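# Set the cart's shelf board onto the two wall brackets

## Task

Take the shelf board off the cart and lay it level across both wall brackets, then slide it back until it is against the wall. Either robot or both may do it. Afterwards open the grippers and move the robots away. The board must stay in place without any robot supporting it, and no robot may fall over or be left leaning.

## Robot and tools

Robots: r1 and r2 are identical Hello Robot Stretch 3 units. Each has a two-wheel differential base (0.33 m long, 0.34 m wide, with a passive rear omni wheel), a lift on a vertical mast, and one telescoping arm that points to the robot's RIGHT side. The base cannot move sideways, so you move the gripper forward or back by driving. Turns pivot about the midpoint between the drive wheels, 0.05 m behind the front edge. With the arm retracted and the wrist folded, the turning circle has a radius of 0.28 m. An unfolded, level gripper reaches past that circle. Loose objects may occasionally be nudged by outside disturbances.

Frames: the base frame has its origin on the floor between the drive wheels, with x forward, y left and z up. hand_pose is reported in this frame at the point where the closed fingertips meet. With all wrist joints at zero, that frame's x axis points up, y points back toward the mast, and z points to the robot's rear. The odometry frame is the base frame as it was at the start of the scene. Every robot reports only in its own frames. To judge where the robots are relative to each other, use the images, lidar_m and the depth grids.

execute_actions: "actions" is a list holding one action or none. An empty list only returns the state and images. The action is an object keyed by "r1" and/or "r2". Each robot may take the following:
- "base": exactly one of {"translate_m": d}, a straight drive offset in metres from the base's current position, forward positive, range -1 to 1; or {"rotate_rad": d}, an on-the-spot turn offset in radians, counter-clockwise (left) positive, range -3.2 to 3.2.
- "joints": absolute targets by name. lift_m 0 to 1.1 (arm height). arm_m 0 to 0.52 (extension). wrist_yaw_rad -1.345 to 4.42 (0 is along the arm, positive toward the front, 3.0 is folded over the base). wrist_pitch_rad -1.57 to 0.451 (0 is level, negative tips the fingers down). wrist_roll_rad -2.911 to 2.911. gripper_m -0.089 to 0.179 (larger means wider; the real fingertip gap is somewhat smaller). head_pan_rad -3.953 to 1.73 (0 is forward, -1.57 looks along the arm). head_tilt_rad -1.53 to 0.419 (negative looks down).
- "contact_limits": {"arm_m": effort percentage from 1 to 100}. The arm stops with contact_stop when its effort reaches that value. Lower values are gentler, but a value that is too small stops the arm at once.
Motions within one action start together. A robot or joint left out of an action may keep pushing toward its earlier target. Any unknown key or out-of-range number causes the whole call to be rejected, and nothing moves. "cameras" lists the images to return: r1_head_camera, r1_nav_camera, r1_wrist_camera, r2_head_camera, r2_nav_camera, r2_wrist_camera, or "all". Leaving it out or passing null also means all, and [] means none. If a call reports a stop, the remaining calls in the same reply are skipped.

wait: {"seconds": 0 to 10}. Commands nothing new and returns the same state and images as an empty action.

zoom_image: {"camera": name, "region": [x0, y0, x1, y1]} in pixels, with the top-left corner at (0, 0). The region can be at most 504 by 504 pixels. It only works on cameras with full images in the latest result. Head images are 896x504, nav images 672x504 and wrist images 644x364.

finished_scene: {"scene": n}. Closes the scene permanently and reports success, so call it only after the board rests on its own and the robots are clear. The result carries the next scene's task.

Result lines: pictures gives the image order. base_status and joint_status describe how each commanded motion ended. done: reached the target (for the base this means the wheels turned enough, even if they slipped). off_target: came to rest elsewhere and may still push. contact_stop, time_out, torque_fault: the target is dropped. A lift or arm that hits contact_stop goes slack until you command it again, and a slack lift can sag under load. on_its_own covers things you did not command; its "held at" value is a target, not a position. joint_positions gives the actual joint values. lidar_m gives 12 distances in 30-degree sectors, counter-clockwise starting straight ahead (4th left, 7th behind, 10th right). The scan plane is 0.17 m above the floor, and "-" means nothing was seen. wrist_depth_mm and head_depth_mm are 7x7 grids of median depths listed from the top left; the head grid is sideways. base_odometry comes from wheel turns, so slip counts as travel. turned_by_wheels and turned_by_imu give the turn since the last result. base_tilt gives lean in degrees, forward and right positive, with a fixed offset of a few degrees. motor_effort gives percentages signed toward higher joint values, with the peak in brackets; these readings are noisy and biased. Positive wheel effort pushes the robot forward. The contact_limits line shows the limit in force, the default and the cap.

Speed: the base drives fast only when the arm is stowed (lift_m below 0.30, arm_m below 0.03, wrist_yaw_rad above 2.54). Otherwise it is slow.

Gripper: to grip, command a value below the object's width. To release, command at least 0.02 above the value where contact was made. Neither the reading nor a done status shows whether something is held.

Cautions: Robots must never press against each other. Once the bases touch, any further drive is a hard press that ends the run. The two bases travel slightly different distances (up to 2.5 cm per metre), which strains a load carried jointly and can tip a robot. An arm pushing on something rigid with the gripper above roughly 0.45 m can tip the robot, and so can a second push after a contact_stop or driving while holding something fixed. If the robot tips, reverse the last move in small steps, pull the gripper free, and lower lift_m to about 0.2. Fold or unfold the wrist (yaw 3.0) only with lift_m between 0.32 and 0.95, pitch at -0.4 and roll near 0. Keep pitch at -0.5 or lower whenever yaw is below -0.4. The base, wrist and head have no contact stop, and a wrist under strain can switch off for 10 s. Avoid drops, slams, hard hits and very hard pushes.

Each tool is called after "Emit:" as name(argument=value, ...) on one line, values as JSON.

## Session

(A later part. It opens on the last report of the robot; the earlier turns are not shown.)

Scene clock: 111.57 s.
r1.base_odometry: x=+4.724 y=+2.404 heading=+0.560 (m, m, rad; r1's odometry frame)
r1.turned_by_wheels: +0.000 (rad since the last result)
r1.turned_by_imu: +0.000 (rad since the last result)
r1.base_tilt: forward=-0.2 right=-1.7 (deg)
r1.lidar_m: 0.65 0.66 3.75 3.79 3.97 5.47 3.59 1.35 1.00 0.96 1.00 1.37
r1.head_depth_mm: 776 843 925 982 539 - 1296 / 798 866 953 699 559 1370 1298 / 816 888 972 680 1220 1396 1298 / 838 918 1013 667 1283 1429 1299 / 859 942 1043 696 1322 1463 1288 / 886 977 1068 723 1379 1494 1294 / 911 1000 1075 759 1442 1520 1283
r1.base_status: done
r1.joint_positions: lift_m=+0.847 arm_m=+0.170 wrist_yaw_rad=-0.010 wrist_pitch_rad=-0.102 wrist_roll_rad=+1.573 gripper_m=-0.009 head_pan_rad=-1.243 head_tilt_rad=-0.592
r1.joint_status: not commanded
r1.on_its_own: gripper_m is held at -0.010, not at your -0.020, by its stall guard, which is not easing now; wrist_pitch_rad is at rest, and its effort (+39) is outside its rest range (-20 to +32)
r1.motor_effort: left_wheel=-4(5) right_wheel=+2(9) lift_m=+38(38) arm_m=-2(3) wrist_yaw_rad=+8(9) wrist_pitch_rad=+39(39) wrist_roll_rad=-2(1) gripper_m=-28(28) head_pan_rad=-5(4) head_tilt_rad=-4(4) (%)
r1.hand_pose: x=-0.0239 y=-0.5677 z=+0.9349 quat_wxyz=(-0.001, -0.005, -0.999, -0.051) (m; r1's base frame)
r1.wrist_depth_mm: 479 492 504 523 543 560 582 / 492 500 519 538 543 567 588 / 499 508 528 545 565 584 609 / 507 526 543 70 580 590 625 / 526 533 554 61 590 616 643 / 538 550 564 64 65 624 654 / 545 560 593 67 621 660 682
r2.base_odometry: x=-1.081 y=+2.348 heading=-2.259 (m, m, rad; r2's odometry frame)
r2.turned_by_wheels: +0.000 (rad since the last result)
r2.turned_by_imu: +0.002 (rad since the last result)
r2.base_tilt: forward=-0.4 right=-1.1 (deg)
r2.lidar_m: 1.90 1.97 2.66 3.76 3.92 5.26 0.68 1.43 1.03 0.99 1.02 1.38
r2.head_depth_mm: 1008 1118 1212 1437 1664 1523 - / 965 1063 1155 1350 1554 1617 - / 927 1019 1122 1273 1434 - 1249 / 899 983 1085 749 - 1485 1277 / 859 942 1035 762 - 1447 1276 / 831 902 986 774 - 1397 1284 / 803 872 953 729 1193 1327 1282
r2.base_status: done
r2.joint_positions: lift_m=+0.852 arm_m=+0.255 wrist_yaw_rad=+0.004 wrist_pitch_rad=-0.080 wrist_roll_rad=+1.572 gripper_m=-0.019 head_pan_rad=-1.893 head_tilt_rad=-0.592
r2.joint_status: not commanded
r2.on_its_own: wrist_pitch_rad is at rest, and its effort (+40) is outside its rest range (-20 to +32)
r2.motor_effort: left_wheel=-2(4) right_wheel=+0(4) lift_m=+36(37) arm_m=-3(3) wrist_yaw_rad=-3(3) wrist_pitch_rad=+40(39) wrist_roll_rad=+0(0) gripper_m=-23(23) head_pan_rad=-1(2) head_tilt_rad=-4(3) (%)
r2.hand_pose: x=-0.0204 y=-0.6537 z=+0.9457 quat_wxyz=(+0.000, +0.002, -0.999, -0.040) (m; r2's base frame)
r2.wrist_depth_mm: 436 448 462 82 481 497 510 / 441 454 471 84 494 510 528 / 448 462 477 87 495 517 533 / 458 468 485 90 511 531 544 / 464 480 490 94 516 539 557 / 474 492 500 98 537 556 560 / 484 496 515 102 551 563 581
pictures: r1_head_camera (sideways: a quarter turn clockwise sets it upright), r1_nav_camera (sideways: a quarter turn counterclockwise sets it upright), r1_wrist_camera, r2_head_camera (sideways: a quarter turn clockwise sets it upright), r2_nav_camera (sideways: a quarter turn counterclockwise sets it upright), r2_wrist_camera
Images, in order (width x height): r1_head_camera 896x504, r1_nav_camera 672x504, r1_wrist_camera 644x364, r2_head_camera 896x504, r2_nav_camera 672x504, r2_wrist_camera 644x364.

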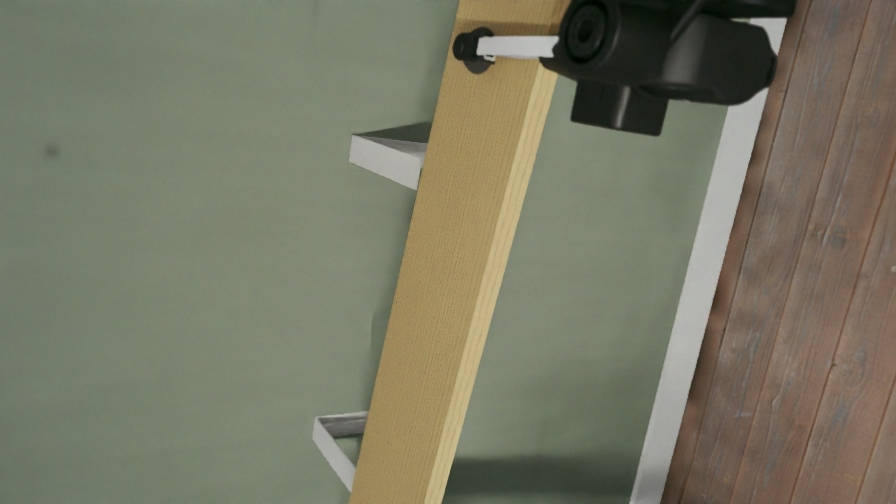

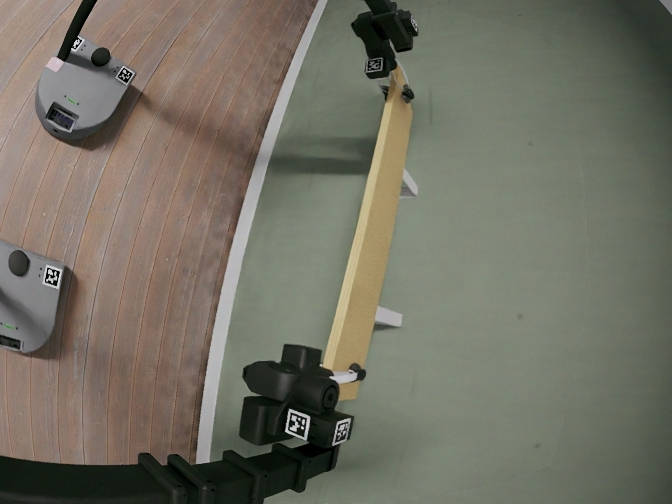

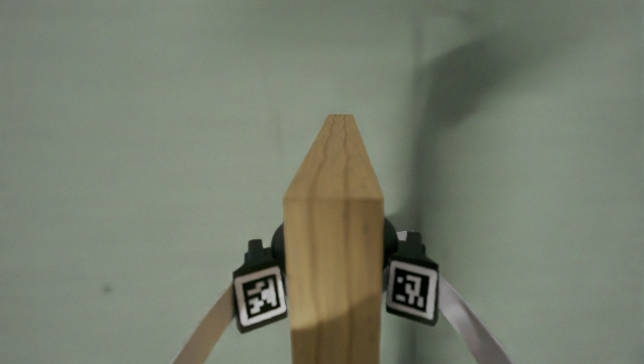

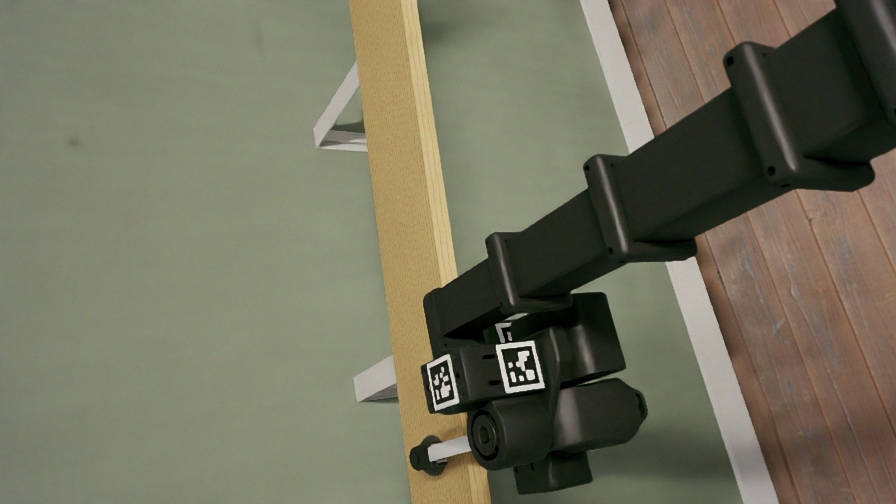

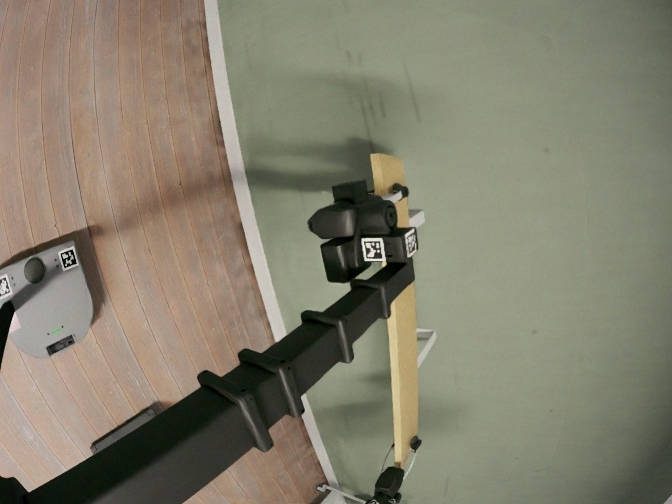

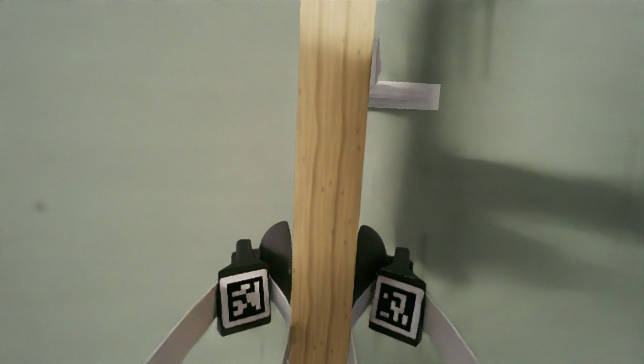

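Emit:
execute_actions(actions=[{"r1":{"joints":{"arm_m":0.32,"wrist_pitch_rad":0.09}},"r2":{"joints":{"arm_m":0.405,"wrist_pitch_rad":0.09}}}], cameras=["r1_head_camera","r1_wrist_camera","r2_head_camera","r2_wrist_camera"])

Scene clock: 114.23 s.
r1.base_odometry: x=+4.724 y=+2.404 heading=+0.560 (m, m, rad; r1's odometry frame)
r1.turned_by_wheels: +0.000 (rad since the last result)
r1.turned_by_imu: +0.000 (rad since the last result)
r1.base_tilt: forward=-0.2 right=-1.6 (deg)
r1.lidar_m: 0.66 0.66 3.76 3.80 3.97 5.46 3.60 1.35 0.99 0.96 1.00 1.37
r1.head_depth_mm: 775 845 915 - 1177 1290 1297 / 797 866 929 730 1187 1338 1295 / 816 888 945 1084 1222 1401 1306 / 839 916 965 1129 1279 1427 1291 / 860 942 906 1163 1324 1455 1283 / 883 969 949 1217 1371 1501 1293 / 913 1004 952 1259 1438 1515 1280
r1.base_status: not commanded
r1.joint_positions: lift_m=+0.847 arm_m=+0.320 wrist_yaw_rad=-0.014 wrist_pitch_rad=-0.020 wrist_roll_rad=+1.573 gripper_m=-0.009 head_pan_rad=-1.243 head_tilt_rad=-0.593
r1.joint_status: wrist_pitch_rad off_target (ended at -0.020, target +0.090); the others done
r1.on_its_own: gripper_m is held at -0.010, not at your -0.020, by its stall guard, which is not easing now; wrist_yaw_rad is at rest, and its effort (+13) is outside its rest range (-12 to +12); wrist_pitch_rad is at rest, and its effort (+41) is outside its rest range (-20 to +32)
r1.motor_effort: left_wheel=-6(6) right_wheel=+7(6) lift_m=+38(38) arm_m=+3(4) wrist_yaw_rad=+13(13) wrist_pitch_rad=+41(44) wrist_roll_rad=-1(2) gripper_m=-30(30) head_pan_rad=-4(4) head_tilt_rad=-4(4) (%)
r1.hand_pose: x=-0.0251 y=-0.7203 z=+0.9559 quat_wxyz=(-0.001, -0.007, -1.000, -0.010) (m; r1's base frame)
r1.wrist_depth_mm: 365 363 368 375 378 381 385 / 372 373 379 380 383 388 395 / 378 385 387 390 397 396 405 / 388 394 397 71 405 410 417 / 399 403 404 62 409 416 423 / 410 413 416 65 217 428 442 / 422 423 428 68 439 446 441
r2.base_odometry: x=-1.081 y=+2.348 heading=-2.259 (m, m, rad; r2's odometry frame)
r2.turned_by_wheels: +0.000 (rad since the last result)
r2.turned_by_imu: +0.001 (rad since the last result)
r2.base_tilt: forward=-0.4 right=-1.0 (deg)
r2.lidar_m: 1.90 1.97 2.65 3.76 3.91 5.26 0.68 1.44 1.03 0.99 1.02 1.37
r2.head_depth_mm: 1006 1121 1181 1436 1657 1530 - / 963 1069 1133 1354 1556 1627 - / 930 1026 1079 1279 1434 - 1229 / 893 973 1029 1203 - 1491 1277 / 859 941 997 - 1305 1442 1275 / 830 905 964 - 1229 1398 1284 / 803 871 931 - 1178 1328 1284
r2.base_status: not commanded
r2.joint_positions: lift_m=+0.852 arm_m=+0.405 wrist_yaw_rad=+0.012 wrist_pitch_rad=+0.006 wrist_roll_rad=+1.572 gripper_m=-0.019 head_pan_rad=-1.893 head_tilt_rad=-0.593
r2.joint_status: wrist_pitch_rad off_target (ended at +0.006, target +0.090); the others done
r2.on_its_own: wrist_pitch_rad is at rest, and its effort (+41) is outside its rest range (-20 to +32)
r2.motor_effort: left_wheel=+3(4) right_wheel=-5(5) lift_m=+36(37) arm_m=+3(3) wrist_yaw_rad=-9(10) wrist_pitch_rad=+41(50) wrist_roll_rad=-1(1) gripper_m=-23(23) head_pan_rad=-3(3) head_tilt_rad=-2(2) (%)
r2.hand_pose: x=-0.0183 y=-0.8060 z=+0.9676 quat_wxyz=(+0.000, +0.006, -1.000, +0.003) (m; r2's base frame)
r2.wrist_depth_mm: 319 319 323 81 320 190 328 / 326 326 329 84 331 330 335 / 329 335 334 87 337 340 341 / 337 342 343 90 346 350 350 / 347 345 349 94 353 354 359 / 353 356 352 98 362 363 365 / 358 361 364 103 371 370 373
pictures: r1_head_camera (sideways: a quarter turn clockwise sets it upright), r1_wrist_camera, r2_head_camera (sideways: a quarter turn clockwise sets it upright), r2_wrist_camera
Images, in order (width x height): r1_head_camera 896x504, r1_wrist_camera 644x364, r2_head_camera 896x504, r2_wrist_camera 644x364.

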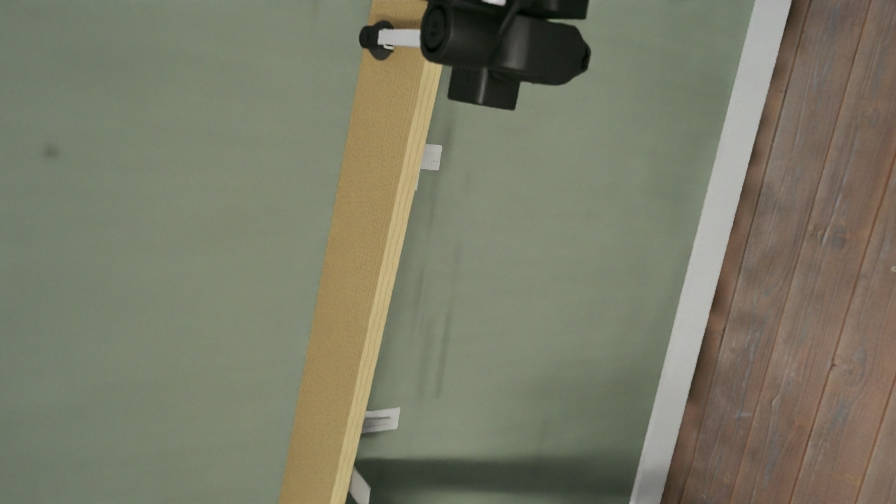

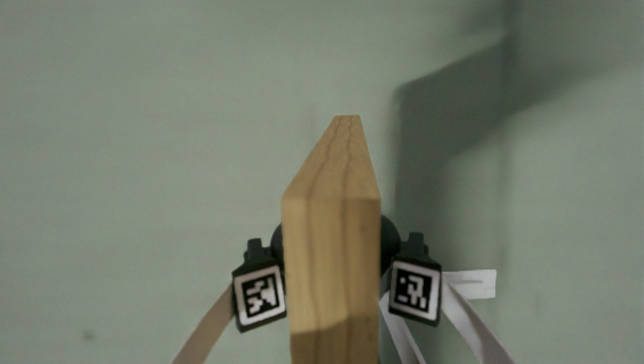

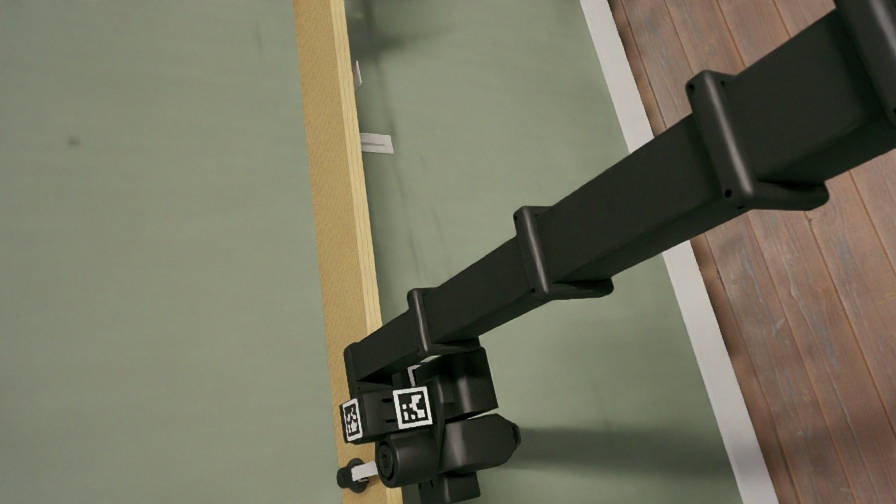

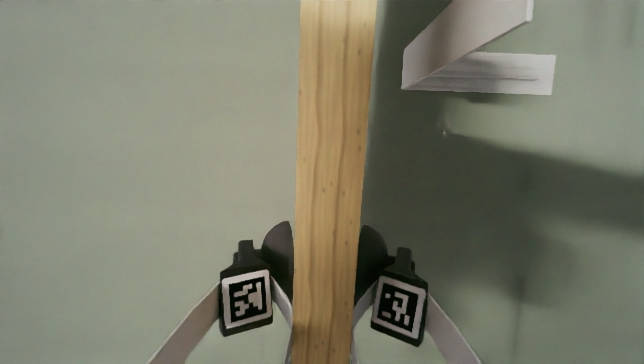

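Emit:
execute_actions(actions=[{"r1":{"base":{"translate_m":-0.04},"joints":{"lift_m":0.835,"arm_m":0.5},"contact_limits":{"arm_m":15}},"r2":{"base":{"translate_m":-0.04},"joints":{"lift_m":0.84,"arm_m":0.52},"contact_limits":{"arm_m":15}}}], cameras=["r1_head_camera","r1_wrist_camera","r2_head_camera","r2_wrist_camera"])

Scene clock: 117.33 s.
r1.base_odometry: x=+4.691 y=+2.383 heading=+0.560 (m, m, rad; r1's odometry frame)
r1.turned_by_wheels: +0.000 (rad since the last result)
r1.turned_by_imu: -0.005 (rad since the last result)
r1.base_tilt: forward=-0.2 right=-1.7 (deg)
r1.lidar_m: 0.66 0.66 3.80 3.80 3.96 5.45 3.68 1.36 1.00 0.96 0.99 1.36
r1.head_depth_mm: 779 844 903 - 1143 1295 1294 / 798 867 912 1059 1184 1352 1293 / 813 890 934 1088 1226 1397 1290 / 835 915 964 1129 1275 1440 1292 / 858 942 990 1164 1325 1461 1283 / 880 969 1025 1203 1395 1504 1283 / 908 995 1053 1251 1443 1529 1292
r1.base_status: done
r1.joint_positions: lift_m=+0.835 arm_m=+0.451 wrist_yaw_rad=+0.005 wrist_pitch_rad=-0.025 wrist_roll_rad=+1.573 gripper_m=-0.009 head_pan_rad=-1.243 head_tilt_rad=-0.596
r1.joint_status: arm_m contact_stop (moved +0.132 of +0.180); the others done
r1.on_its_own: gripper_m is held at -0.010, not at your -0.020, by its stall guard, which is not easing now; arm_m is slack since a contact_stop, until your next command for it (your +0.500 is given up); wrist_pitch_rad is at rest, and its effort (+43) is outside its rest range (-20 to +32)
r1.motor_effort: left_wheel=+2(21) right_wheel=-3(27) lift_m=+28(32) arm_m=+0(17) wrist_yaw_rad=-5(27) wrist_pitch_rad=+43(53) wrist_roll_rad=-1(4) gripper_m=-29(31) head_pan_rad=-4(5) head_tilt_rad=-2(4) (%)
r1.contact_limits: arm_m 15 (drawing in: default 17, maximum 28; extending or still: default 23, maximum 38)
r1.hand_pose: x=-0.0200 y=-0.8520 z=+0.9430 quat_wxyz=(-0.001, +0.003, -1.000, -0.013) (m; r1's base frame)
r1.wrist_depth_mm: 238 242 243 246 248 251 257 / 246 249 249 251 257 259 262 / 252 254 256 259 265 266 269 / 259 259 262 65 269 273 276 / 264 267 269 66 276 281 284 / 270 273 275 67 174 288 293 / 279 280 288 69 294 298 301
r2.base_odometry: x=-1.055 y=+2.379 heading=-2.258 (m, m, rad; r2's odometry frame)
r2.turned_by_wheels: +0.000 (rad since the last result)
r2.turned_by_imu: +0.002 (rad since the last result)
r2.base_tilt: forward=-0.4 right=-1.0 (deg)
r2.lidar_m: 1.94 2.00 2.71 3.77 3.90 5.27 0.68 1.43 1.03 0.99 1.03 1.38
r2.head_depth_mm: 1011 1115 1255 1438 1670 1513 1332 / 965 1066 1133 1355 1555 1602 - / 928 1021 1082 1280 1446 - 1223 / 891 980 1044 1200 - 1484 1273 / 859 939 995 1157 1314 1447 1276 / 828 904 969 1152 1236 1406 1279 / 804 874 933 1081 1177 1330 1276
r2.base_status: done
r2.joint_positions: lift_m=+0.840 arm_m=+0.449 wrist_yaw_rad=+0.022 wrist_pitch_rad=+0.011 wrist_roll_rad=+1.572 gripper_m=-0.019 head_pan_rad=-1.893 head_tilt_rad=-0.595
r2.joint_status: arm_m contact_stop (moved +0.045 of +0.115); the others done
r2.on_its_own: arm_m is slack since a contact_stop, until your next command for it (your +0.520 is given up); wrist_yaw_rad is at rest, and its effort (-20) is outside its rest range (-12 to +12); wrist_pitch_rad is at rest, and its effort (+39) is outside its rest range (-20 to +32)
r2.motor_effort: left_wheel=+11(30) right_wheel=-9(20) lift_m=+30(28) arm_m=+0(15) wrist_yaw_rad=-20(28) wrist_pitch_rad=+39(47) wrist_roll_rad=-1(1) gripper_m=-24(25) head_pan_rad=-2(2) head_tilt_rad=-2(3) (%)
r2.contact_limits: arm_m 15 (drawing in: default 20, maximum 33; extending or still: default 27, maximum 45)
r2.hand_pose: x=-0.0156 y=-0.8507 z=+0.9569 quat_wxyz=(+0.000, +0.011, -1.000, +0.005) (m; r2's base frame)
r2.wrist_depth_mm: 278 278 277 89 282 131 282 / 283 282 283 91 285 130 288 / 289 287 292 93 294 293 296 / 296 299 297 95 300 300 302 / 303 303 305 97 306 309 309 / 310 311 310 99 314 317 317 / 316 317 321 101 322 321 326
pictures: r1_head_camera (sideways: a quarter turn clockwise sets it upright), r1_wrist_camera, r2_head_camera (sideways: a quarter turn clockwise sets it upright), r2_wrist_camera
Images, in order (width x height): r1_head_camera 896x504, r1_wrist_camera 644x364, r2_head_camera 896x504, r2_wrist_camera 644x364.

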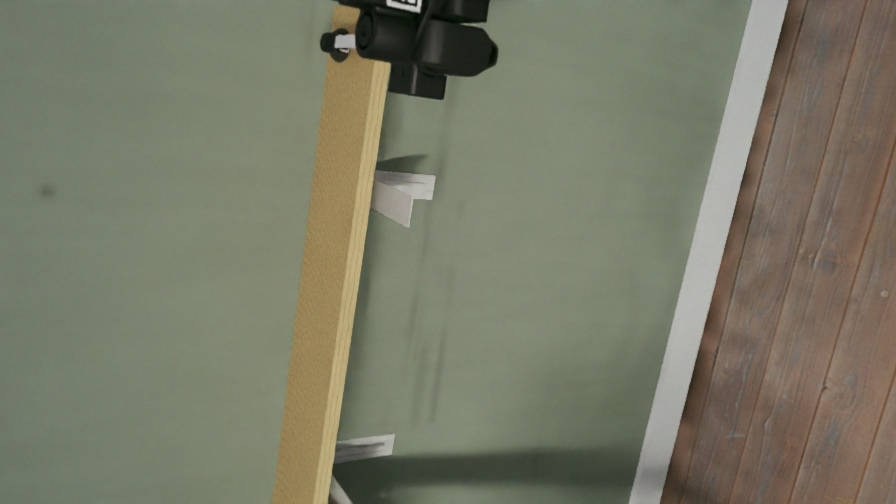

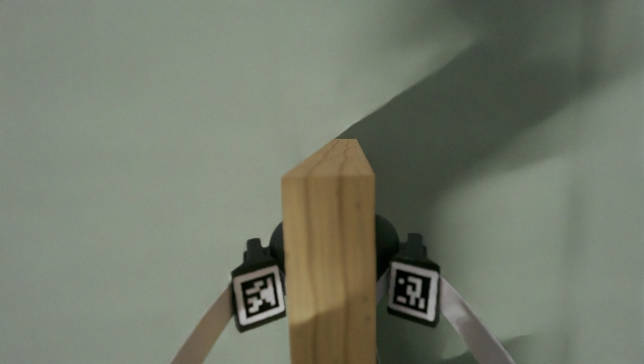

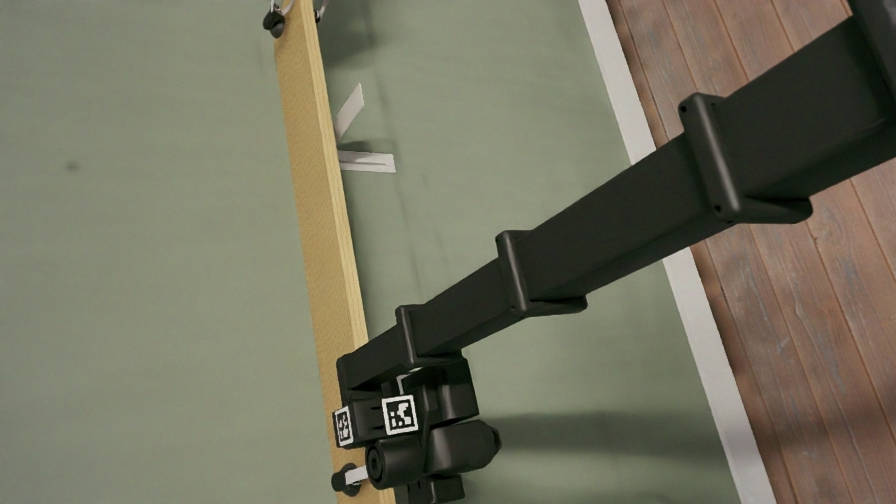

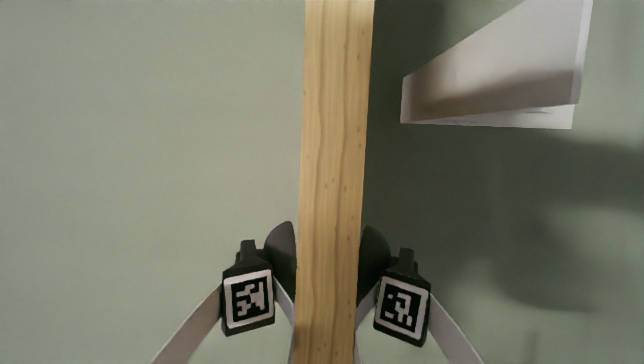

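Emit:
execute_actions(actions=[{"r2":{"joints":{"arm_m":0.5},"contact_limits":{"arm_m":20}}}], cameras=["r1_wrist_camera","r2_wrist_camera"])

Scene clock: 118.93 s.
r1.base_odometry: x=+4.691 y=+2.383 heading=+0.560 (m, m, rad; r1's odometry frame)
r1.turned_by_wheels: +0.000 (rad since the last result)
r1.turned_by_imu: +0.000 (rad since the last result)
r1.base_tilt: forward=-0.1 right=-1.6 (deg)
r1.lidar_m: 0.66 0.66 3.80 3.81 3.95 5.47 3.66 1.36 0.99 0.96 1.00 1.37
r1.head_depth_mm: 779 848 905 - 1144 1294 1300 / 795 866 912 1060 1181 1346 1295 / 814 892 931 1087 1231 1390 1288 / 836 912 969 1129 1274 1446 1289 / 859 938 987 1174 1324 1467 1287 / 881 967 1029 1209 1375 1485 1282 / 902 996 1046 1256 1443 1509 1277
r1.base_status: not commanded
r1.joint_positions: lift_m=+0.835 arm_m=+0.451 wrist_yaw_rad=+0.002 wrist_pitch_rad=-0.029 wrist_roll_rad=+1.573 gripper_m=-0.009 head_pan_rad=-1.243 head_tilt_rad=-0.596
r1.joint_status: not commanded
r1.on_its_own: gripper_m is held at -0.010, not at your -0.020, by its stall guard, which is not easing now; arm_m is slack since a contact_stop, until your next command for it (your +0.500 is given up); wrist_pitch_rad is at rest, and its effort (+45) is outside its rest range (-20 to +32)
r1.motor_effort: left_wheel=+1(3) right_wheel=-2(3) lift_m=+29(30) arm_m=+0(0) wrist_yaw_rad=-2(5) wrist_pitch_rad=+45(46) wrist_roll_rad=-1(1) gripper_m=-31(31) head_pan_rad=-4(4) head_tilt_rad=-2(2) (%)
r1.hand_pose: x=-0.0208 y=-0.8519 z=+0.9418 quat_wxyz=(-0.001, +0.001, -1.000, -0.015) (m; r1's base frame)
r1.wrist_depth_mm: 237 240 246 248 250 252 258 / 243 246 249 253 257 260 262 / 251 253 256 259 265 267 268 / 255 258 263 65 269 274 279 / 264 267 270 65 276 283 285 / 273 273 276 67 67 289 292 / 278 280 285 69 291 297 303
r2.base_odometry: x=-1.055 y=+2.379 heading=-2.259 (m, m, rad; r2's odometry frame)
r2.turned_by_wheels: -0.001 (rad since the last result)
r2.turned_by_imu: +0.002 (rad since the last result)
r2.base_tilt: forward=-0.4 right=-1.1 (deg)
r2.lidar_m: 1.94 2.00 2.71 3.77 3.90 5.28 0.68 1.43 1.03 0.99 1.03 1.38
r2.head_depth_mm: 1009 1120 1201 1435 1671 1518 1338 / 966 1070 1140 1348 1569 1568 - / 930 1020 1081 1282 1424 - 1232 / 895 979 1048 1198 - 1474 1280 / 862 943 996 1165 1321 1440 1280 / 835 907 976 1131 1236 1405 1284 / 804 875 935 1087 1183 1339 1287
r2.base_status: not commanded
r2.joint_positions: lift_m=+0.840 arm_m=+0.498 wrist_yaw_rad=+0.006 wrist_pitch_rad=-0.031 wrist_roll_rad=+1.572 gripper_m=-0.019 head_pan_rad=-1.893 head_tilt_rad=-0.595
r2.joint_status: all done
r2.on_its_own: arm_m is at rest, and its effort (+16) is outside its rest range (-14 to +14); wrist_pitch_rad is at rest, and its effort (+60) is outside its rest range (-20 to +32)
r2.motor_effort: left_wheel=-1(11) right_wheel=+1(9) lift_m=+30(30) arm_m=+16(18) wrist_yaw_rad=-6(19) wrist_pitch_rad=+60(61) wrist_roll_rad=-1(1) gripper_m=-26(25) head_pan_rad=-2(2) head_tilt_rad=-2(2) (%)
r2.contact_limits: arm_m 20 (drawing in: default 20, maximum 33; extending or still: default 27, maximum 45)
r2.hand_pose: x=-0.0197 y=-0.8987 z=+0.9463 quat_wxyz=(+0.000, +0.003, -1.000, -0.016) (m; r2's base frame)
r2.wrist_depth_mm: 230 232 236 51 243 115 79 / 234 235 240 52 169 115 79 / 237 241 245 53 209 255 261 / 243 246 250 54 258 262 265 / 248 249 255 55 262 268 273 / 252 256 258 56 268 274 280 / 258 259 268 57 275 279 284
pictures: r1_wrist_camera, r2_wrist_camera
Images, in order (width x height): r1_wrist_camera 644x364, r2_wrist_camera 644x364.

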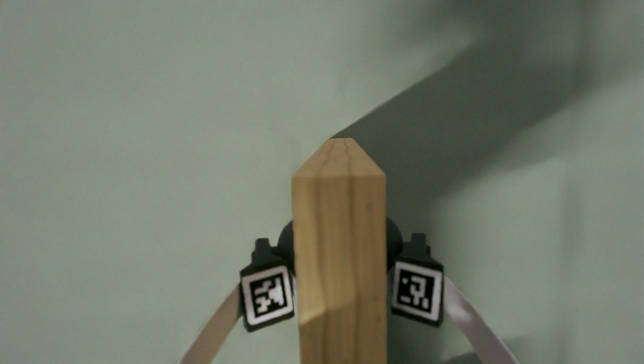

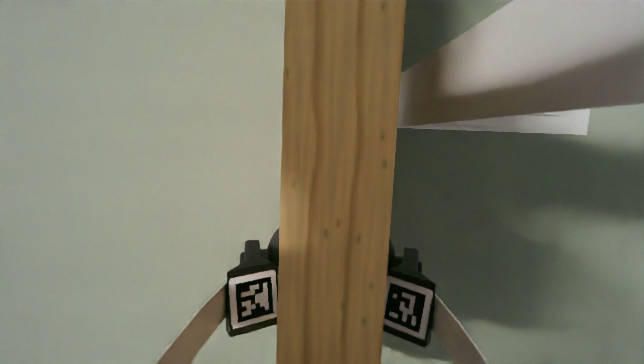

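Emit:
execute_actions(actions=[{"r1":{"joints":{"lift_m":0.805,"arm_m":0.447,"wrist_pitch_rad":0.03}},"r2":{"joints":{"lift_m":0.81,"arm_m":0.49,"wrist_pitch_rad":0.03}}}], cameras=["r1_wrist_camera","r2_wrist_camera","r1_head_camera"])

Scene clock: 120.50 s.
r1.base_odometry: x=+4.691 y=+2.383 heading=+0.559 (m, m, rad; r1's odometry frame)
r1.turned_by_wheels: +0.000 (rad since the last result)
r1.turned_by_imu: +0.000 (rad since the last result)
r1.base_tilt: forward=-0.1 right=-1.7 (deg)
r1.lidar_m: 0.65 0.66 3.78 3.79 3.96 5.48 3.68 1.36 0.99 0.96 1.00 1.37
r1.head_depth_mm: 778 840 915 - 1149 1302 1296 / 795 862 924 1054 1186 1347 1295 / 816 892 955 1091 1227 1395 1281 / 835 914 966 1125 1278 1436 1285 / 858 939 997 1169 1332 1465 1282 / 883 967 1027 1214 1379 1499 1287 / 905 996 1058 1251 1442 1513 1282
r1.base_status: not commanded
r1.joint_positions: lift_m=+0.805 arm_m=+0.447 wrist_yaw_rad=+0.000 wrist_pitch_rad=-0.044 wrist_roll_rad=+1.573 gripper_m=-0.009 head_pan_rad=-1.243 head_tilt_rad=-0.596
r1.joint_status: wrist_pitch_rad off_target (ended at -0.044, target +0.030); the others done
r1.on_its_own: gripper_m is held at -0.010, not at your -0.020, by its stall guard, which is not easing now
r1.motor_effort: left_wheel=-1(3) right_wheel=+1(2) lift_m=+26(29) arm_m=-3(5) wrist_yaw_rad=-1(4) wrist_pitch_rad=+28(44) wrist_roll_rad=-2(1) gripper_m=-29(31) head_pan_rad=-3(4) head_tilt_rad=-2(3) (%)
r1.hand_pose: x=-0.0212 y=-0.8472 z=+0.9082 quat_wxyz=(-0.001, +0.000, -1.000, -0.022) (m; r1's base frame)
r1.wrist_depth_mm: 241 244 248 251 259 261 264 / 247 251 255 257 260 267 269 / 254 255 259 264 269 272 278 / 260 261 266 65 277 281 285 / 264 270 274 65 282 290 294 / 273 276 280 67 178 298 305 / 280 284 288 69 295 303 309
r2.base_odometry: x=-1.055 y=+2.379 heading=-2.259 (m, m, rad; r2's odometry frame)
r2.turned_by_wheels: +0.000 (rad since the last result)
r2.turned_by_imu: +0.001 (rad since the last result)
r2.base_tilt: forward=-0.4 right=-1.0 (deg)
r2.lidar_m: 1.94 2.00 2.72 3.76 3.91 5.33 0.68 1.43 1.03 0.99 1.02 1.38
r2.head_depth_mm: 1003 1113 1196 1430 1674 1531 1305 / 962 1065 1144 1349 1563 1513 - / 927 1021 1080 1283 1462 - - / 895 978 1040 1212 - 1485 1275 / 858 941 1008 1144 1320 1446 1284 / 830 902 979 1150 1234 1398 1277 / 800 872 941 1074 1182 1335 1275
r2.base_status: not commanded
r2.joint_positions: lift_m=+0.810 arm_m=+0.490 wrist_yaw_rad=+0.005 wrist_pitch_rad=-0.044 wrist_roll_rad=+1.572 gripper_m=-0.019 head_pan_rad=-1.893 head_tilt_rad=-0.595
r2.joint_status: wrist_pitch_rad off_target (ended at -0.044, target +0.030); the others done
r2.on_its_own: wrist_pitch_rad is at rest, and its effort (+37) is outside its rest range (-20 to +32)
r2.motor_effort: left_wheel=+2(4) right_wheel=-1(5) lift_m=+30(30) arm_m=-3(16) wrist_yaw_rad=-5(6) wrist_pitch_rad=+37(61) wrist_roll_rad=-1(1) gripper_m=-24(26) head_pan_rad=-2(2) head_tilt_rad=-2(2) (%)
r2.hand_pose: x=-0.0201 y=-0.8902 z=+0.9130 quat_wxyz=(+0.000, +0.002, -1.000, -0.022) (m; r2's base frame)
r2.wrist_depth_mm: 234 237 241 51 89 69 260 / 238 241 246 52 88 69 265 / 243 247 251 53 257 265 271 / 245 251 255 54 266 271 276 / 252 256 258 55 270 277 282 / 257 260 264 56 277 281 288 / 262 267 273 57 281 289 294
pictures: r1_head_camera (sideways: a quarter turn clockwise sets it upright), r1_wrist_camera, r2_wrist_camera
Images, in order (width x height): r1_head_camera 896x504, r1_wrist_camera 644x364, r2_wrist_camera 644x364.

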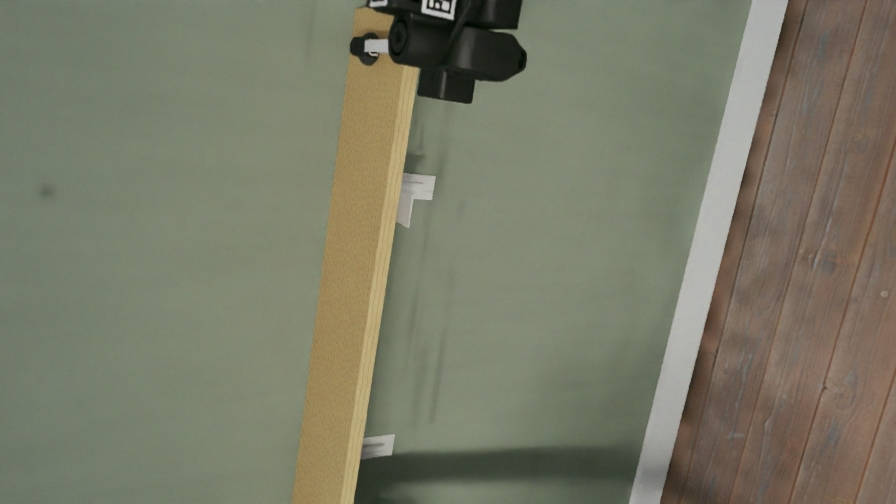

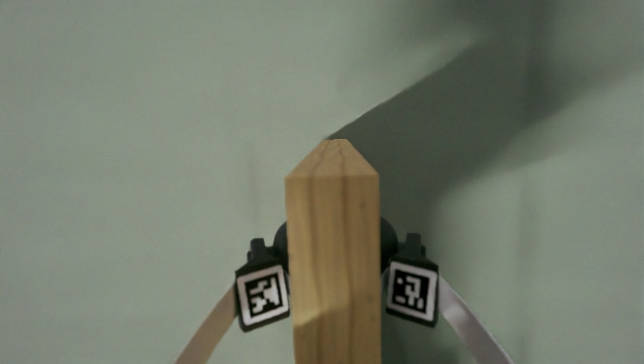

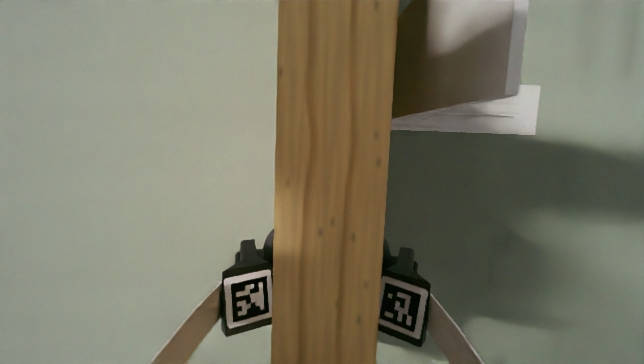

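r1's side is resting on its bracket, so I'll lower r2 a little more.

Emit:
execute_actions(actions=[{"r1":{"joints":{"lift_m":0.8}},"r2":{"joints":{"lift_m":0.797}}}], cameras=["r2_wrist_camera"])

Scene clock: 121.40 s.
r1.base_odometry: x=+4.691 y=+2.383 heading=+0.559 (m, m, rad; r1's odometry frame)
r1.turned_by_wheels: +0.000 (rad since the last result)
r1.turned_by_imu: +0.000 (rad since the last result)
r1.base_tilt: forward=-0.2 right=-1.6 (deg)
r1.lidar_m: 0.66 0.66 3.80 3.79 3.97 5.47 3.66 1.36 1.00 0.96 1.00 1.36
r1.head_depth_mm: 777 843 913 - 1151 1300 1296 / 797 863 925 1050 1185 1343 1292 / 812 890 948 1093 1225 1411 1290 / 838 915 968 1130 1275 1433 1288 / 855 937 994 1168 1322 1463 1290 / 881 968 1017 1215 1382 1483 1281 / 904 1001 1060 1255 1445 1512 1273
r1.base_status: not commanded
r1.joint_positions: lift_m=+0.800 arm_m=+0.447 wrist_yaw_rad=+0.000 wrist_pitch_rad=-0.032 wrist_roll_rad=+1.573 gripper_m=-0.009 head_pan_rad=-1.243 head_tilt_rad=-0.596
r1.joint_status: all done
r1.on_its_own: gripper_m is held at -0.010, not at your -0.020, by its stall guard, which is not easing now
r1.motor_effort: left_wheel=-1(1) right_wheel=+1(2) lift_m=+27(30) arm_m=-2(2) wrist_yaw_rad=+0(1) wrist_pitch_rad=+23(28) wrist_roll_rad=-1(1) gripper_m=-28(29) head_pan_rad=-3(3) head_tilt_rad=-2(3) (%)
r1.hand_pose: x=-0.0213 y=-0.8476 z=+0.9063 quat_wxyz=(-0.001, +0.000, -1.000, -0.016) (m; r1's base frame)
r1.wrist_depth_mm: 242 246 249 251 254 256 263 / 249 250 253 255 261 265 267 / 253 256 260 263 267 271 275 / 260 263 266 64 273 277 283 / 267 270 272 65 279 287 288 / 275 278 279 67 177 291 297 / 282 284 289 69 298 303 305
r2.base_odometry: x=-1.055 y=+2.379 heading=-2.259 (m, m, rad; r2's odometry frame)
r2.turned_by_wheels: +0.000 (rad since the last result)
r2.turned_by_imu: +0.000 (rad since the last result)
r2.base_tilt: forward=-0.4 right=-1.0 (deg)
r2.lidar_m: 1.94 2.00 2.71 3.76 3.92 5.29 0.68 1.43 1.03 0.99 1.02 1.39
r2.head_depth_mm: 1010 1115 1189 1436 1669 1526 1271 / 966 1065 1134 1353 1555 1536 - / 929 1024 1075 1286 1474 - - / 893 981 1036 1214 1359 1494 1279 / 860 943 1005 1143 1322 1443 1280 / 830 905 970 - 1232 1403 1289 / 802 873 947 1068 1179 1334 1283
r2.base_status: not commanded
r2.joint_positions: lift_m=+0.797 arm_m=+0.490 wrist_yaw_rad=+0.005 wrist_pitch_rad=-0.019 wrist_roll_rad=+1.570 gripper_m=-0.019 head_pan_rad=-1.893 head_tilt_rad=-0.595
r2.joint_status: all done
r2.motor_effort: left_wheel=+2(2) right_wheel=-1(1) lift_m=+26(31) arm_m=-2(3) wrist_yaw_rad=-4(4) wrist_pitch_rad=+24(36) wrist_roll_rad=+0(1) gripper_m=-24(24) head_pan_rad=-2(2) head_tilt_rad=-3(1) (%)
r2.hand_pose: x=-0.0202 y=-0.8909 z=+0.9065 quat_wxyz=(+0.001, +0.002, -1.000, -0.010) (m; r2's base frame)
r2.wrist_depth_mm: 236 239 240 51 71 250 252 / 241 244 248 52 70 253 258 / 245 250 250 53 256 259 264 / 252 253 255 54 261 265 269 / 255 258 261 55 267 271 274 / 260 263 265 56 273 276 281 / 267 268 273 57 279 284 287
pictures: r2_wrist_camera
Images, in order (width x height): r2_wrist_camera 644x364.

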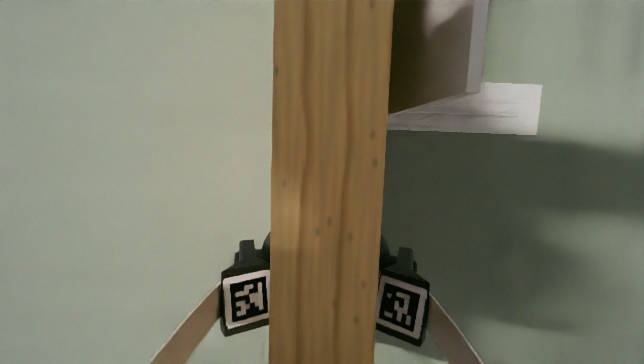

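Both ends are supported now, so I can release.

Emit:
execute_actions(actions=[{"r1":{"joints":{"gripper_m":0.1,"wrist_pitch_rad":0.0}},"r2":{"joints":{"gripper_m":0.1,"wrist_pitch_rad":0.0}}}], cameras=[])

Emit:
execute_actions(actions=[{"r1":{"joints":{"arm_m":0.25}},"r2":{"joints":{"arm_m":0.27}}}], cameras=[])

Emit:
execute_actions(actions=[{"r1":{"joints":{"gripper_m":0.0}},"r2":{"joints":{"gripper_m":0.0}}}], cameras=["r1_head_camera","r2_head_camera"])

Scene clock: 123.33 s.
r1.base_odometry: x=+4.691 y=+2.383 heading=+0.559 (m, m, rad; r1's odometry frame)
r1.turned_by_wheels: +0.000 (rad since the last result)
r1.turned_by_imu: +0.000 (rad since the last result)
r1.base_tilt: forward=-0.1 right=-1.6 (deg)
r1.lidar_m: 0.66 0.66 3.77 3.80 3.96 5.46 3.67 1.36 1.00 0.96 1.00 1.37
r1.head_depth_mm: 778 848 907 - 1156 1304 1295 / 798 869 928 1051 1181 1344 1292 / 812 890 951 1086 1226 1391 1290 / 835 912 972 1127 1269 1427 1296 / 858 946 994 1165 1317 1460 1291 / 882 966 1018 1211 1386 1488 1285 / 903 997 1046 1255 1449 1511 1287
r1.base_status: not commanded
r1.joint_positions: lift_m=+0.800 arm_m=+0.447 wrist_yaw_rad=+0.000 wrist_pitch_rad=-0.044 wrist_roll_rad=+1.573 gripper_m=+0.100 head_pan_rad=-1.243 head_tilt_rad=-0.596
r1.joint_status: all done
r1.motor_effort: left_wheel=-1(1) right_wheel=+1(1) lift_m=+27(27) arm_m=-2(2) wrist_yaw_rad=+0(1) wrist_pitch_rad=+17(23) wrist_roll_rad=-1(2) gripper_m=-3(98) head_pan_rad=-2(4) head_tilt_rad=-2(3) (%)
r1.hand_pose: x=-0.0214 y=-0.8471 z=+0.9032 quat_wxyz=(-0.001, +0.000, -1.000, -0.022) (m; r1's base frame)
r1.wrist_depth_mm: 241 245 250 252 256 260 265 / 247 250 254 258 261 266 270 / 252 256 261 264 269 273 277 / 258 262 265 213 64 280 286 / 265 268 273 252 65 288 292 / 272 276 282 280 67 297 300 / 280 284 287 292 68 305 308
r2.base_odometry: x=-1.055 y=+2.379 heading=-2.259 (m, m, rad; r2's odometry frame)
r2.turned_by_wheels: +0.000 (rad since the last result)
r2.turned_by_imu: +0.000 (rad since the last result)
r2.base_tilt: forward=-0.5 right=-1.1 (deg)
r2.lidar_m: 1.94 2.01 2.71 3.76 3.92 5.28 0.68 1.43 1.03 0.99 1.03 1.39
r2.head_depth_mm: 1003 1119 1171 1435 1661 1522 1282 / 965 1068 1130 1351 1566 1522 - / 930 1023 1084 1283 1470 - - / 894 979 1033 1212 1351 1484 1276 / 861 942 1012 1147 1326 1442 1277 / 829 906 974 - 1231 1402 1281 / 802 873 937 1064 1175 1331 1282
r2.base_status: not commanded
r2.joint_positions: lift_m=+0.797 arm_m=+0.490 wrist_yaw_rad=+0.004 wrist_pitch_rad=-0.029 wrist_roll_rad=+1.570 gripper_m=+0.100 head_pan_rad=-1.893 head_tilt_rad=-0.595
r2.joint_status: all done
r2.motor_effort: left_wheel=+1(2) right_wheel=-1(2) lift_m=+26(27) arm_m=-2(2) wrist_yaw_rad=-2(3) wrist_pitch_rad=+14(25) wrist_roll_rad=+0(0) gripper_m=+0(92) head_pan_rad=-2(3) head_tilt_rad=-1(1) (%)
r2.hand_pose: x=-0.0205 y=-0.8906 z=+0.9039 quat_wxyz=(+0.001, +0.002, -1.000, -0.015) (m; r2's base frame)
r2.wrist_depth_mm: 237 239 242 200 51 251 256 / 240 243 246 182 52 257 262 / 245 247 251 166 53 261 266 / 249 252 255 152 54 268 271 / 254 257 260 141 55 275 279 / 260 262 266 131 56 278 284 / 264 270 271 123 57 285 289
pictures: none
No camera images: the call's "cameras" was empty. Leave "cameras" out to get every camera's image.

Scene clock: 126.20 s.
r1.base_odometry: x=+4.691 y=+2.383 heading=+0.559 (m, m, rad; r1's odometry frame)
r1.turned_by_wheels: +0.000 (rad since the last result)
r1.turned_by_imu: +0.001 (rad since the last result)
r1.base_tilt: forward=-0.1 right=-1.7 (deg)
r1.lidar_m: 0.65 0.66 3.82 3.79 3.97 5.44 3.70 1.36 0.99 0.96 1.00 1.37
r1.head_depth_mm: 779 848 916 1023 - 1341 1301 / 795 865 925 1055 1166 1364 1294 / 816 891 951 1085 1231 1405 1290 / 836 915 968 1126 1270 1425 1291 / 858 940 993 1163 1326 1470 1276 / 882 969 1014 1206 1377 1486 1286 / 905 997 1048 1257 1454 1505 1284
r1.base_status: not commanded
r1.joint_positions: lift_m=+0.800 arm_m=+0.250 wrist_yaw_rad=+0.000 wrist_pitch_rad=-0.023 wrist_roll_rad=+1.573 gripper_m=+0.100 head_pan_rad=-1.243 head_tilt_rad=-0.596
r1.joint_status: all done
r1.motor_effort: left_wheel=+0(1) right_wheel=+0(1) lift_m=+26(27) arm_m=-3(1) wrist_yaw_rad=+0(0) wrist_pitch_rad=+9(16) wrist_roll_rad=-1(1) gripper_m=+0(3) head_pan_rad=-4(3) head_tilt_rad=-2(3) (%)
r1.hand_pose: x=-0.0214 y=-0.6509 z=+0.9086 quat_wxyz=(-0.001, +0.000, -1.000, -0.012) (m; r1's base frame)
r1.wrist_depth_mm: 424 431 436 438 449 448 456 / 437 439 447 445 454 458 462 / 448 454 458 464 459 470 470 / 457 459 469 469 480 481 482 / 469 480 480 482 482 500 496 / 478 485 489 491 497 505 516 / 495 498 508 500 516 518 533
r2.base_odometry: x=-1.055 y=+2.379 heading=-2.259 (m, m, rad; r2's odometry frame)
r2.turned_by_wheels: +0.000 (rad since the last result)
r2.turned_by_imu: +0.001 (rad since the last result)
r2.base_tilt: forward=-0.4 right=-1.0 (deg)
r2.lidar_m: 1.94 2.01 2.71 3.77 3.91 5.27 0.68 1.43 1.03 0.99 1.03 1.38
r2.head_depth_mm: 1006 1112 1192 1427 1671 1521 1271 / 967 1066 1135 1353 1559 1509 - / 925 1020 1081 1276 1460 1592 - / 894 979 1039 1211 1365 1449 1284 / 865 942 1012 1144 - 1450 1280 / 831 906 972 1092 - 1406 1277 / 802 874 942 1055 1160 1332 1284
r2.base_status: not commanded
r2.joint_positions: lift_m=+0.797 arm_m=+0.270 wrist_yaw_rad=+0.001 wrist_pitch_rad=-0.022 wrist_roll_rad=+1.570 gripper_m=+0.100 head_pan_rad=-1.893 head_tilt_rad=-0.595
r2.joint_status: all done
r2.motor_effort: left_wheel=+1(2) right_wheel=-1(1) lift_m=+27(26) arm_m=-3(5) wrist_yaw_rad=-1(4) wrist_pitch_rad=+11(14) wrist_roll_rad=+0(0) gripper_m=+1(1) head_pan_rad=-2(2) head_tilt_rad=-3(3) (%)
r2.hand_pose: x=-0.0210 y=-0.6709 z=+0.9057 quat_wxyz=(+0.001, +0.001, -1.000, -0.012) (m; r2's base frame)
r2.wrist_depth_mm: 439 445 447 451 458 469 470 / 447 448 460 460 471 468 478 / 455 468 466 471 473 483 489 / 462 472 477 480 485 493 496 / 478 476 480 484 494 499 505 / 482 485 492 497 504 512 518 / 486 498 505 508 520 520 529
pictures: none
No camera images: the call's "cameras" was empty. Leave "cameras" out to get every camera's image.

Scene clock: 127.70 s.
r1.base_odometry: x=+4.691 y=+2.383 heading=+0.559 (m, m, rad; r1's odometry frame)
r1.turned_by_wheels: +0.000 (rad since the last result)
r1.turned_by_imu: +0.000 (rad since the last result)
r1.base_tilt: forward=-0.1 right=-1.7 (deg)
r1.lidar_m: 0.66 0.66 3.79 3.79 3.96 5.42 3.67 1.36 0.99 0.96 1.00 1.36
r1.head_depth_mm: 777 847 914 842 - 1335 1298 / 795 870 925 1051 1167 1364 1294 / 816 892 950 1088 1227 1398 1294 / 835 917 972 1126 1275 1433 1286 / 859 940 996 1163 1328 1463 1286 / 879 963 1014 1211 1382 1493 1280 / 906 997 1051 1256 1437 1500 1287
r1.base_status: not commanded
r1.joint_positions: lift_m=+0.800 arm_m=+0.250 wrist_yaw_rad=+0.000 wrist_pitch_rad=-0.023 wrist_roll_rad=+1.573 gripper_m=+0.000 head_pan_rad=-1.243 head_tilt_rad=-0.596
r1.joint_status: all done
r1.motor_effort: left_wheel=+0(0) right_wheel=+0(1) lift_m=+27(27) arm_m=-2(2) wrist_yaw_rad=+0(0) wrist_pitch_rad=+9(9) wrist_roll_rad=-2(1) gripper_m=-4(99) head_pan_rad=-4(3) head_tilt_rad=-2(2) (%)
r1.hand_pose: x=-0.0214 y=-0.6509 z=+0.9086 quat_wxyz=(-0.001, +0.000, -1.000, -0.012) (m; r1's base frame)
r1.wrist_depth_mm: 429 432 435 439 439 447 448 / 439 440 444 447 456 457 465 / 452 451 459 463 466 469 472 / 463 458 465 468 468 480 488 / 468 473 473 478 482 493 504 / 480 491 491 - 508 502 509 / 494 502 510 497 517 527 526
r2.base_odometry: x=-1.055 y=+2.379 heading=-2.259 (m, m, rad; r2's odometry frame)
r2.turned_by_wheels: +0.000 (rad since the last result)
r2.turned_by_imu: +0.000 (rad since the last result)
r2.base_tilt: forward=-0.5 right=-1.0 (deg)
r2.lidar_m: 1.94 2.01 2.71 3.77 3.90 5.30 0.68 1.43 1.03 0.99 1.03 1.39
r2.head_depth_mm: 1006 1118 1189 1434 1673 1521 1276 / 963 1069 1137 1355 1559 1519 - / 925 1023 1084 1277 1462 1582 - / 890 977 1032 1218 1359 1442 1283 / 861 942 1011 1141 - 1445 1279 / 830 905 972 1092 - 1416 1283 / 801 874 943 954 1154 1334 1280
r2.base_status: not commanded
r2.joint_positions: lift_m=+0.797 arm_m=+0.270 wrist_yaw_rad=+0.001 wrist_pitch_rad=-0.022 wrist_roll_rad=+1.570 gripper_m=+0.000 head_pan_rad=-1.893 head_tilt_rad=-0.595
r2.joint_status: all done
r2.motor_effort: left_wheel=+0(1) right_wheel=-1(1) lift_m=+27(27) arm_m=-3(3) wrist_yaw_rad=-1(1) wrist_pitch_rad=+11(11) wrist_roll_rad=+0(0) gripper_m=-3(93) head_pan_rad=-2(2) head_tilt_rad=-1(2) (%)
r2.hand_pose: x=-0.0210 y=-0.6709 z=+0.9057 quat_wxyz=(+0.001, +0.001, -1.000, -0.012) (m; r2's base frame)
r2.wrist_depth_mm: 440 438 450 456 457 463 468 / 449 451 453 459 464 472 476 / 449 462 463 461 476 484 491 / 465 471 470 481 480 492 499 / 470 481 480 488 495 501 510 / 480 487 490 - 501 511 515 / 491 493 507 510 515 520 533
pictures: r1_head_camera (sideways: a quarter turn clockwise sets it upright), r2_head_camera (sideways: a quarter turn clockwise sets it upright)
Images, in order (width x height): r1_head_camera 896x504, r2_head_camera 896x504.

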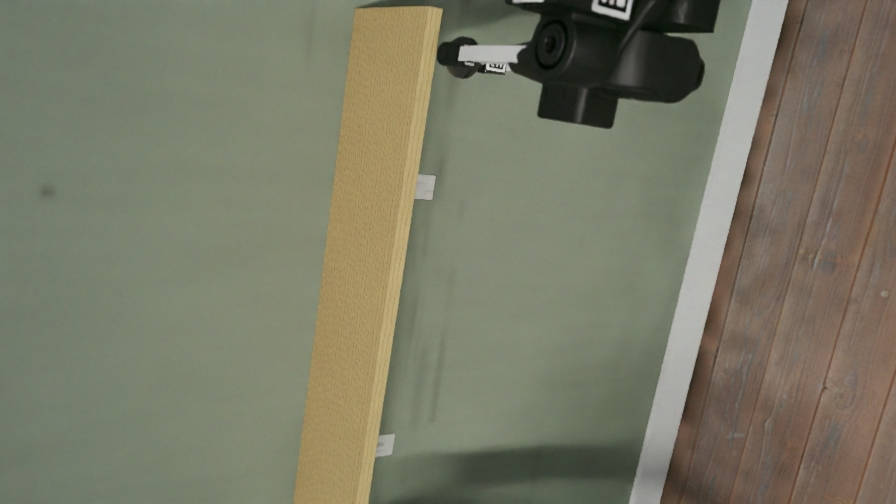

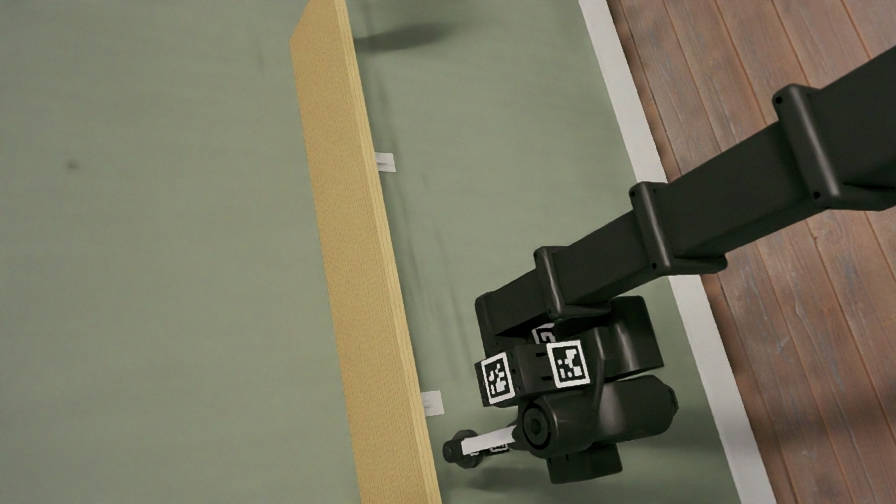

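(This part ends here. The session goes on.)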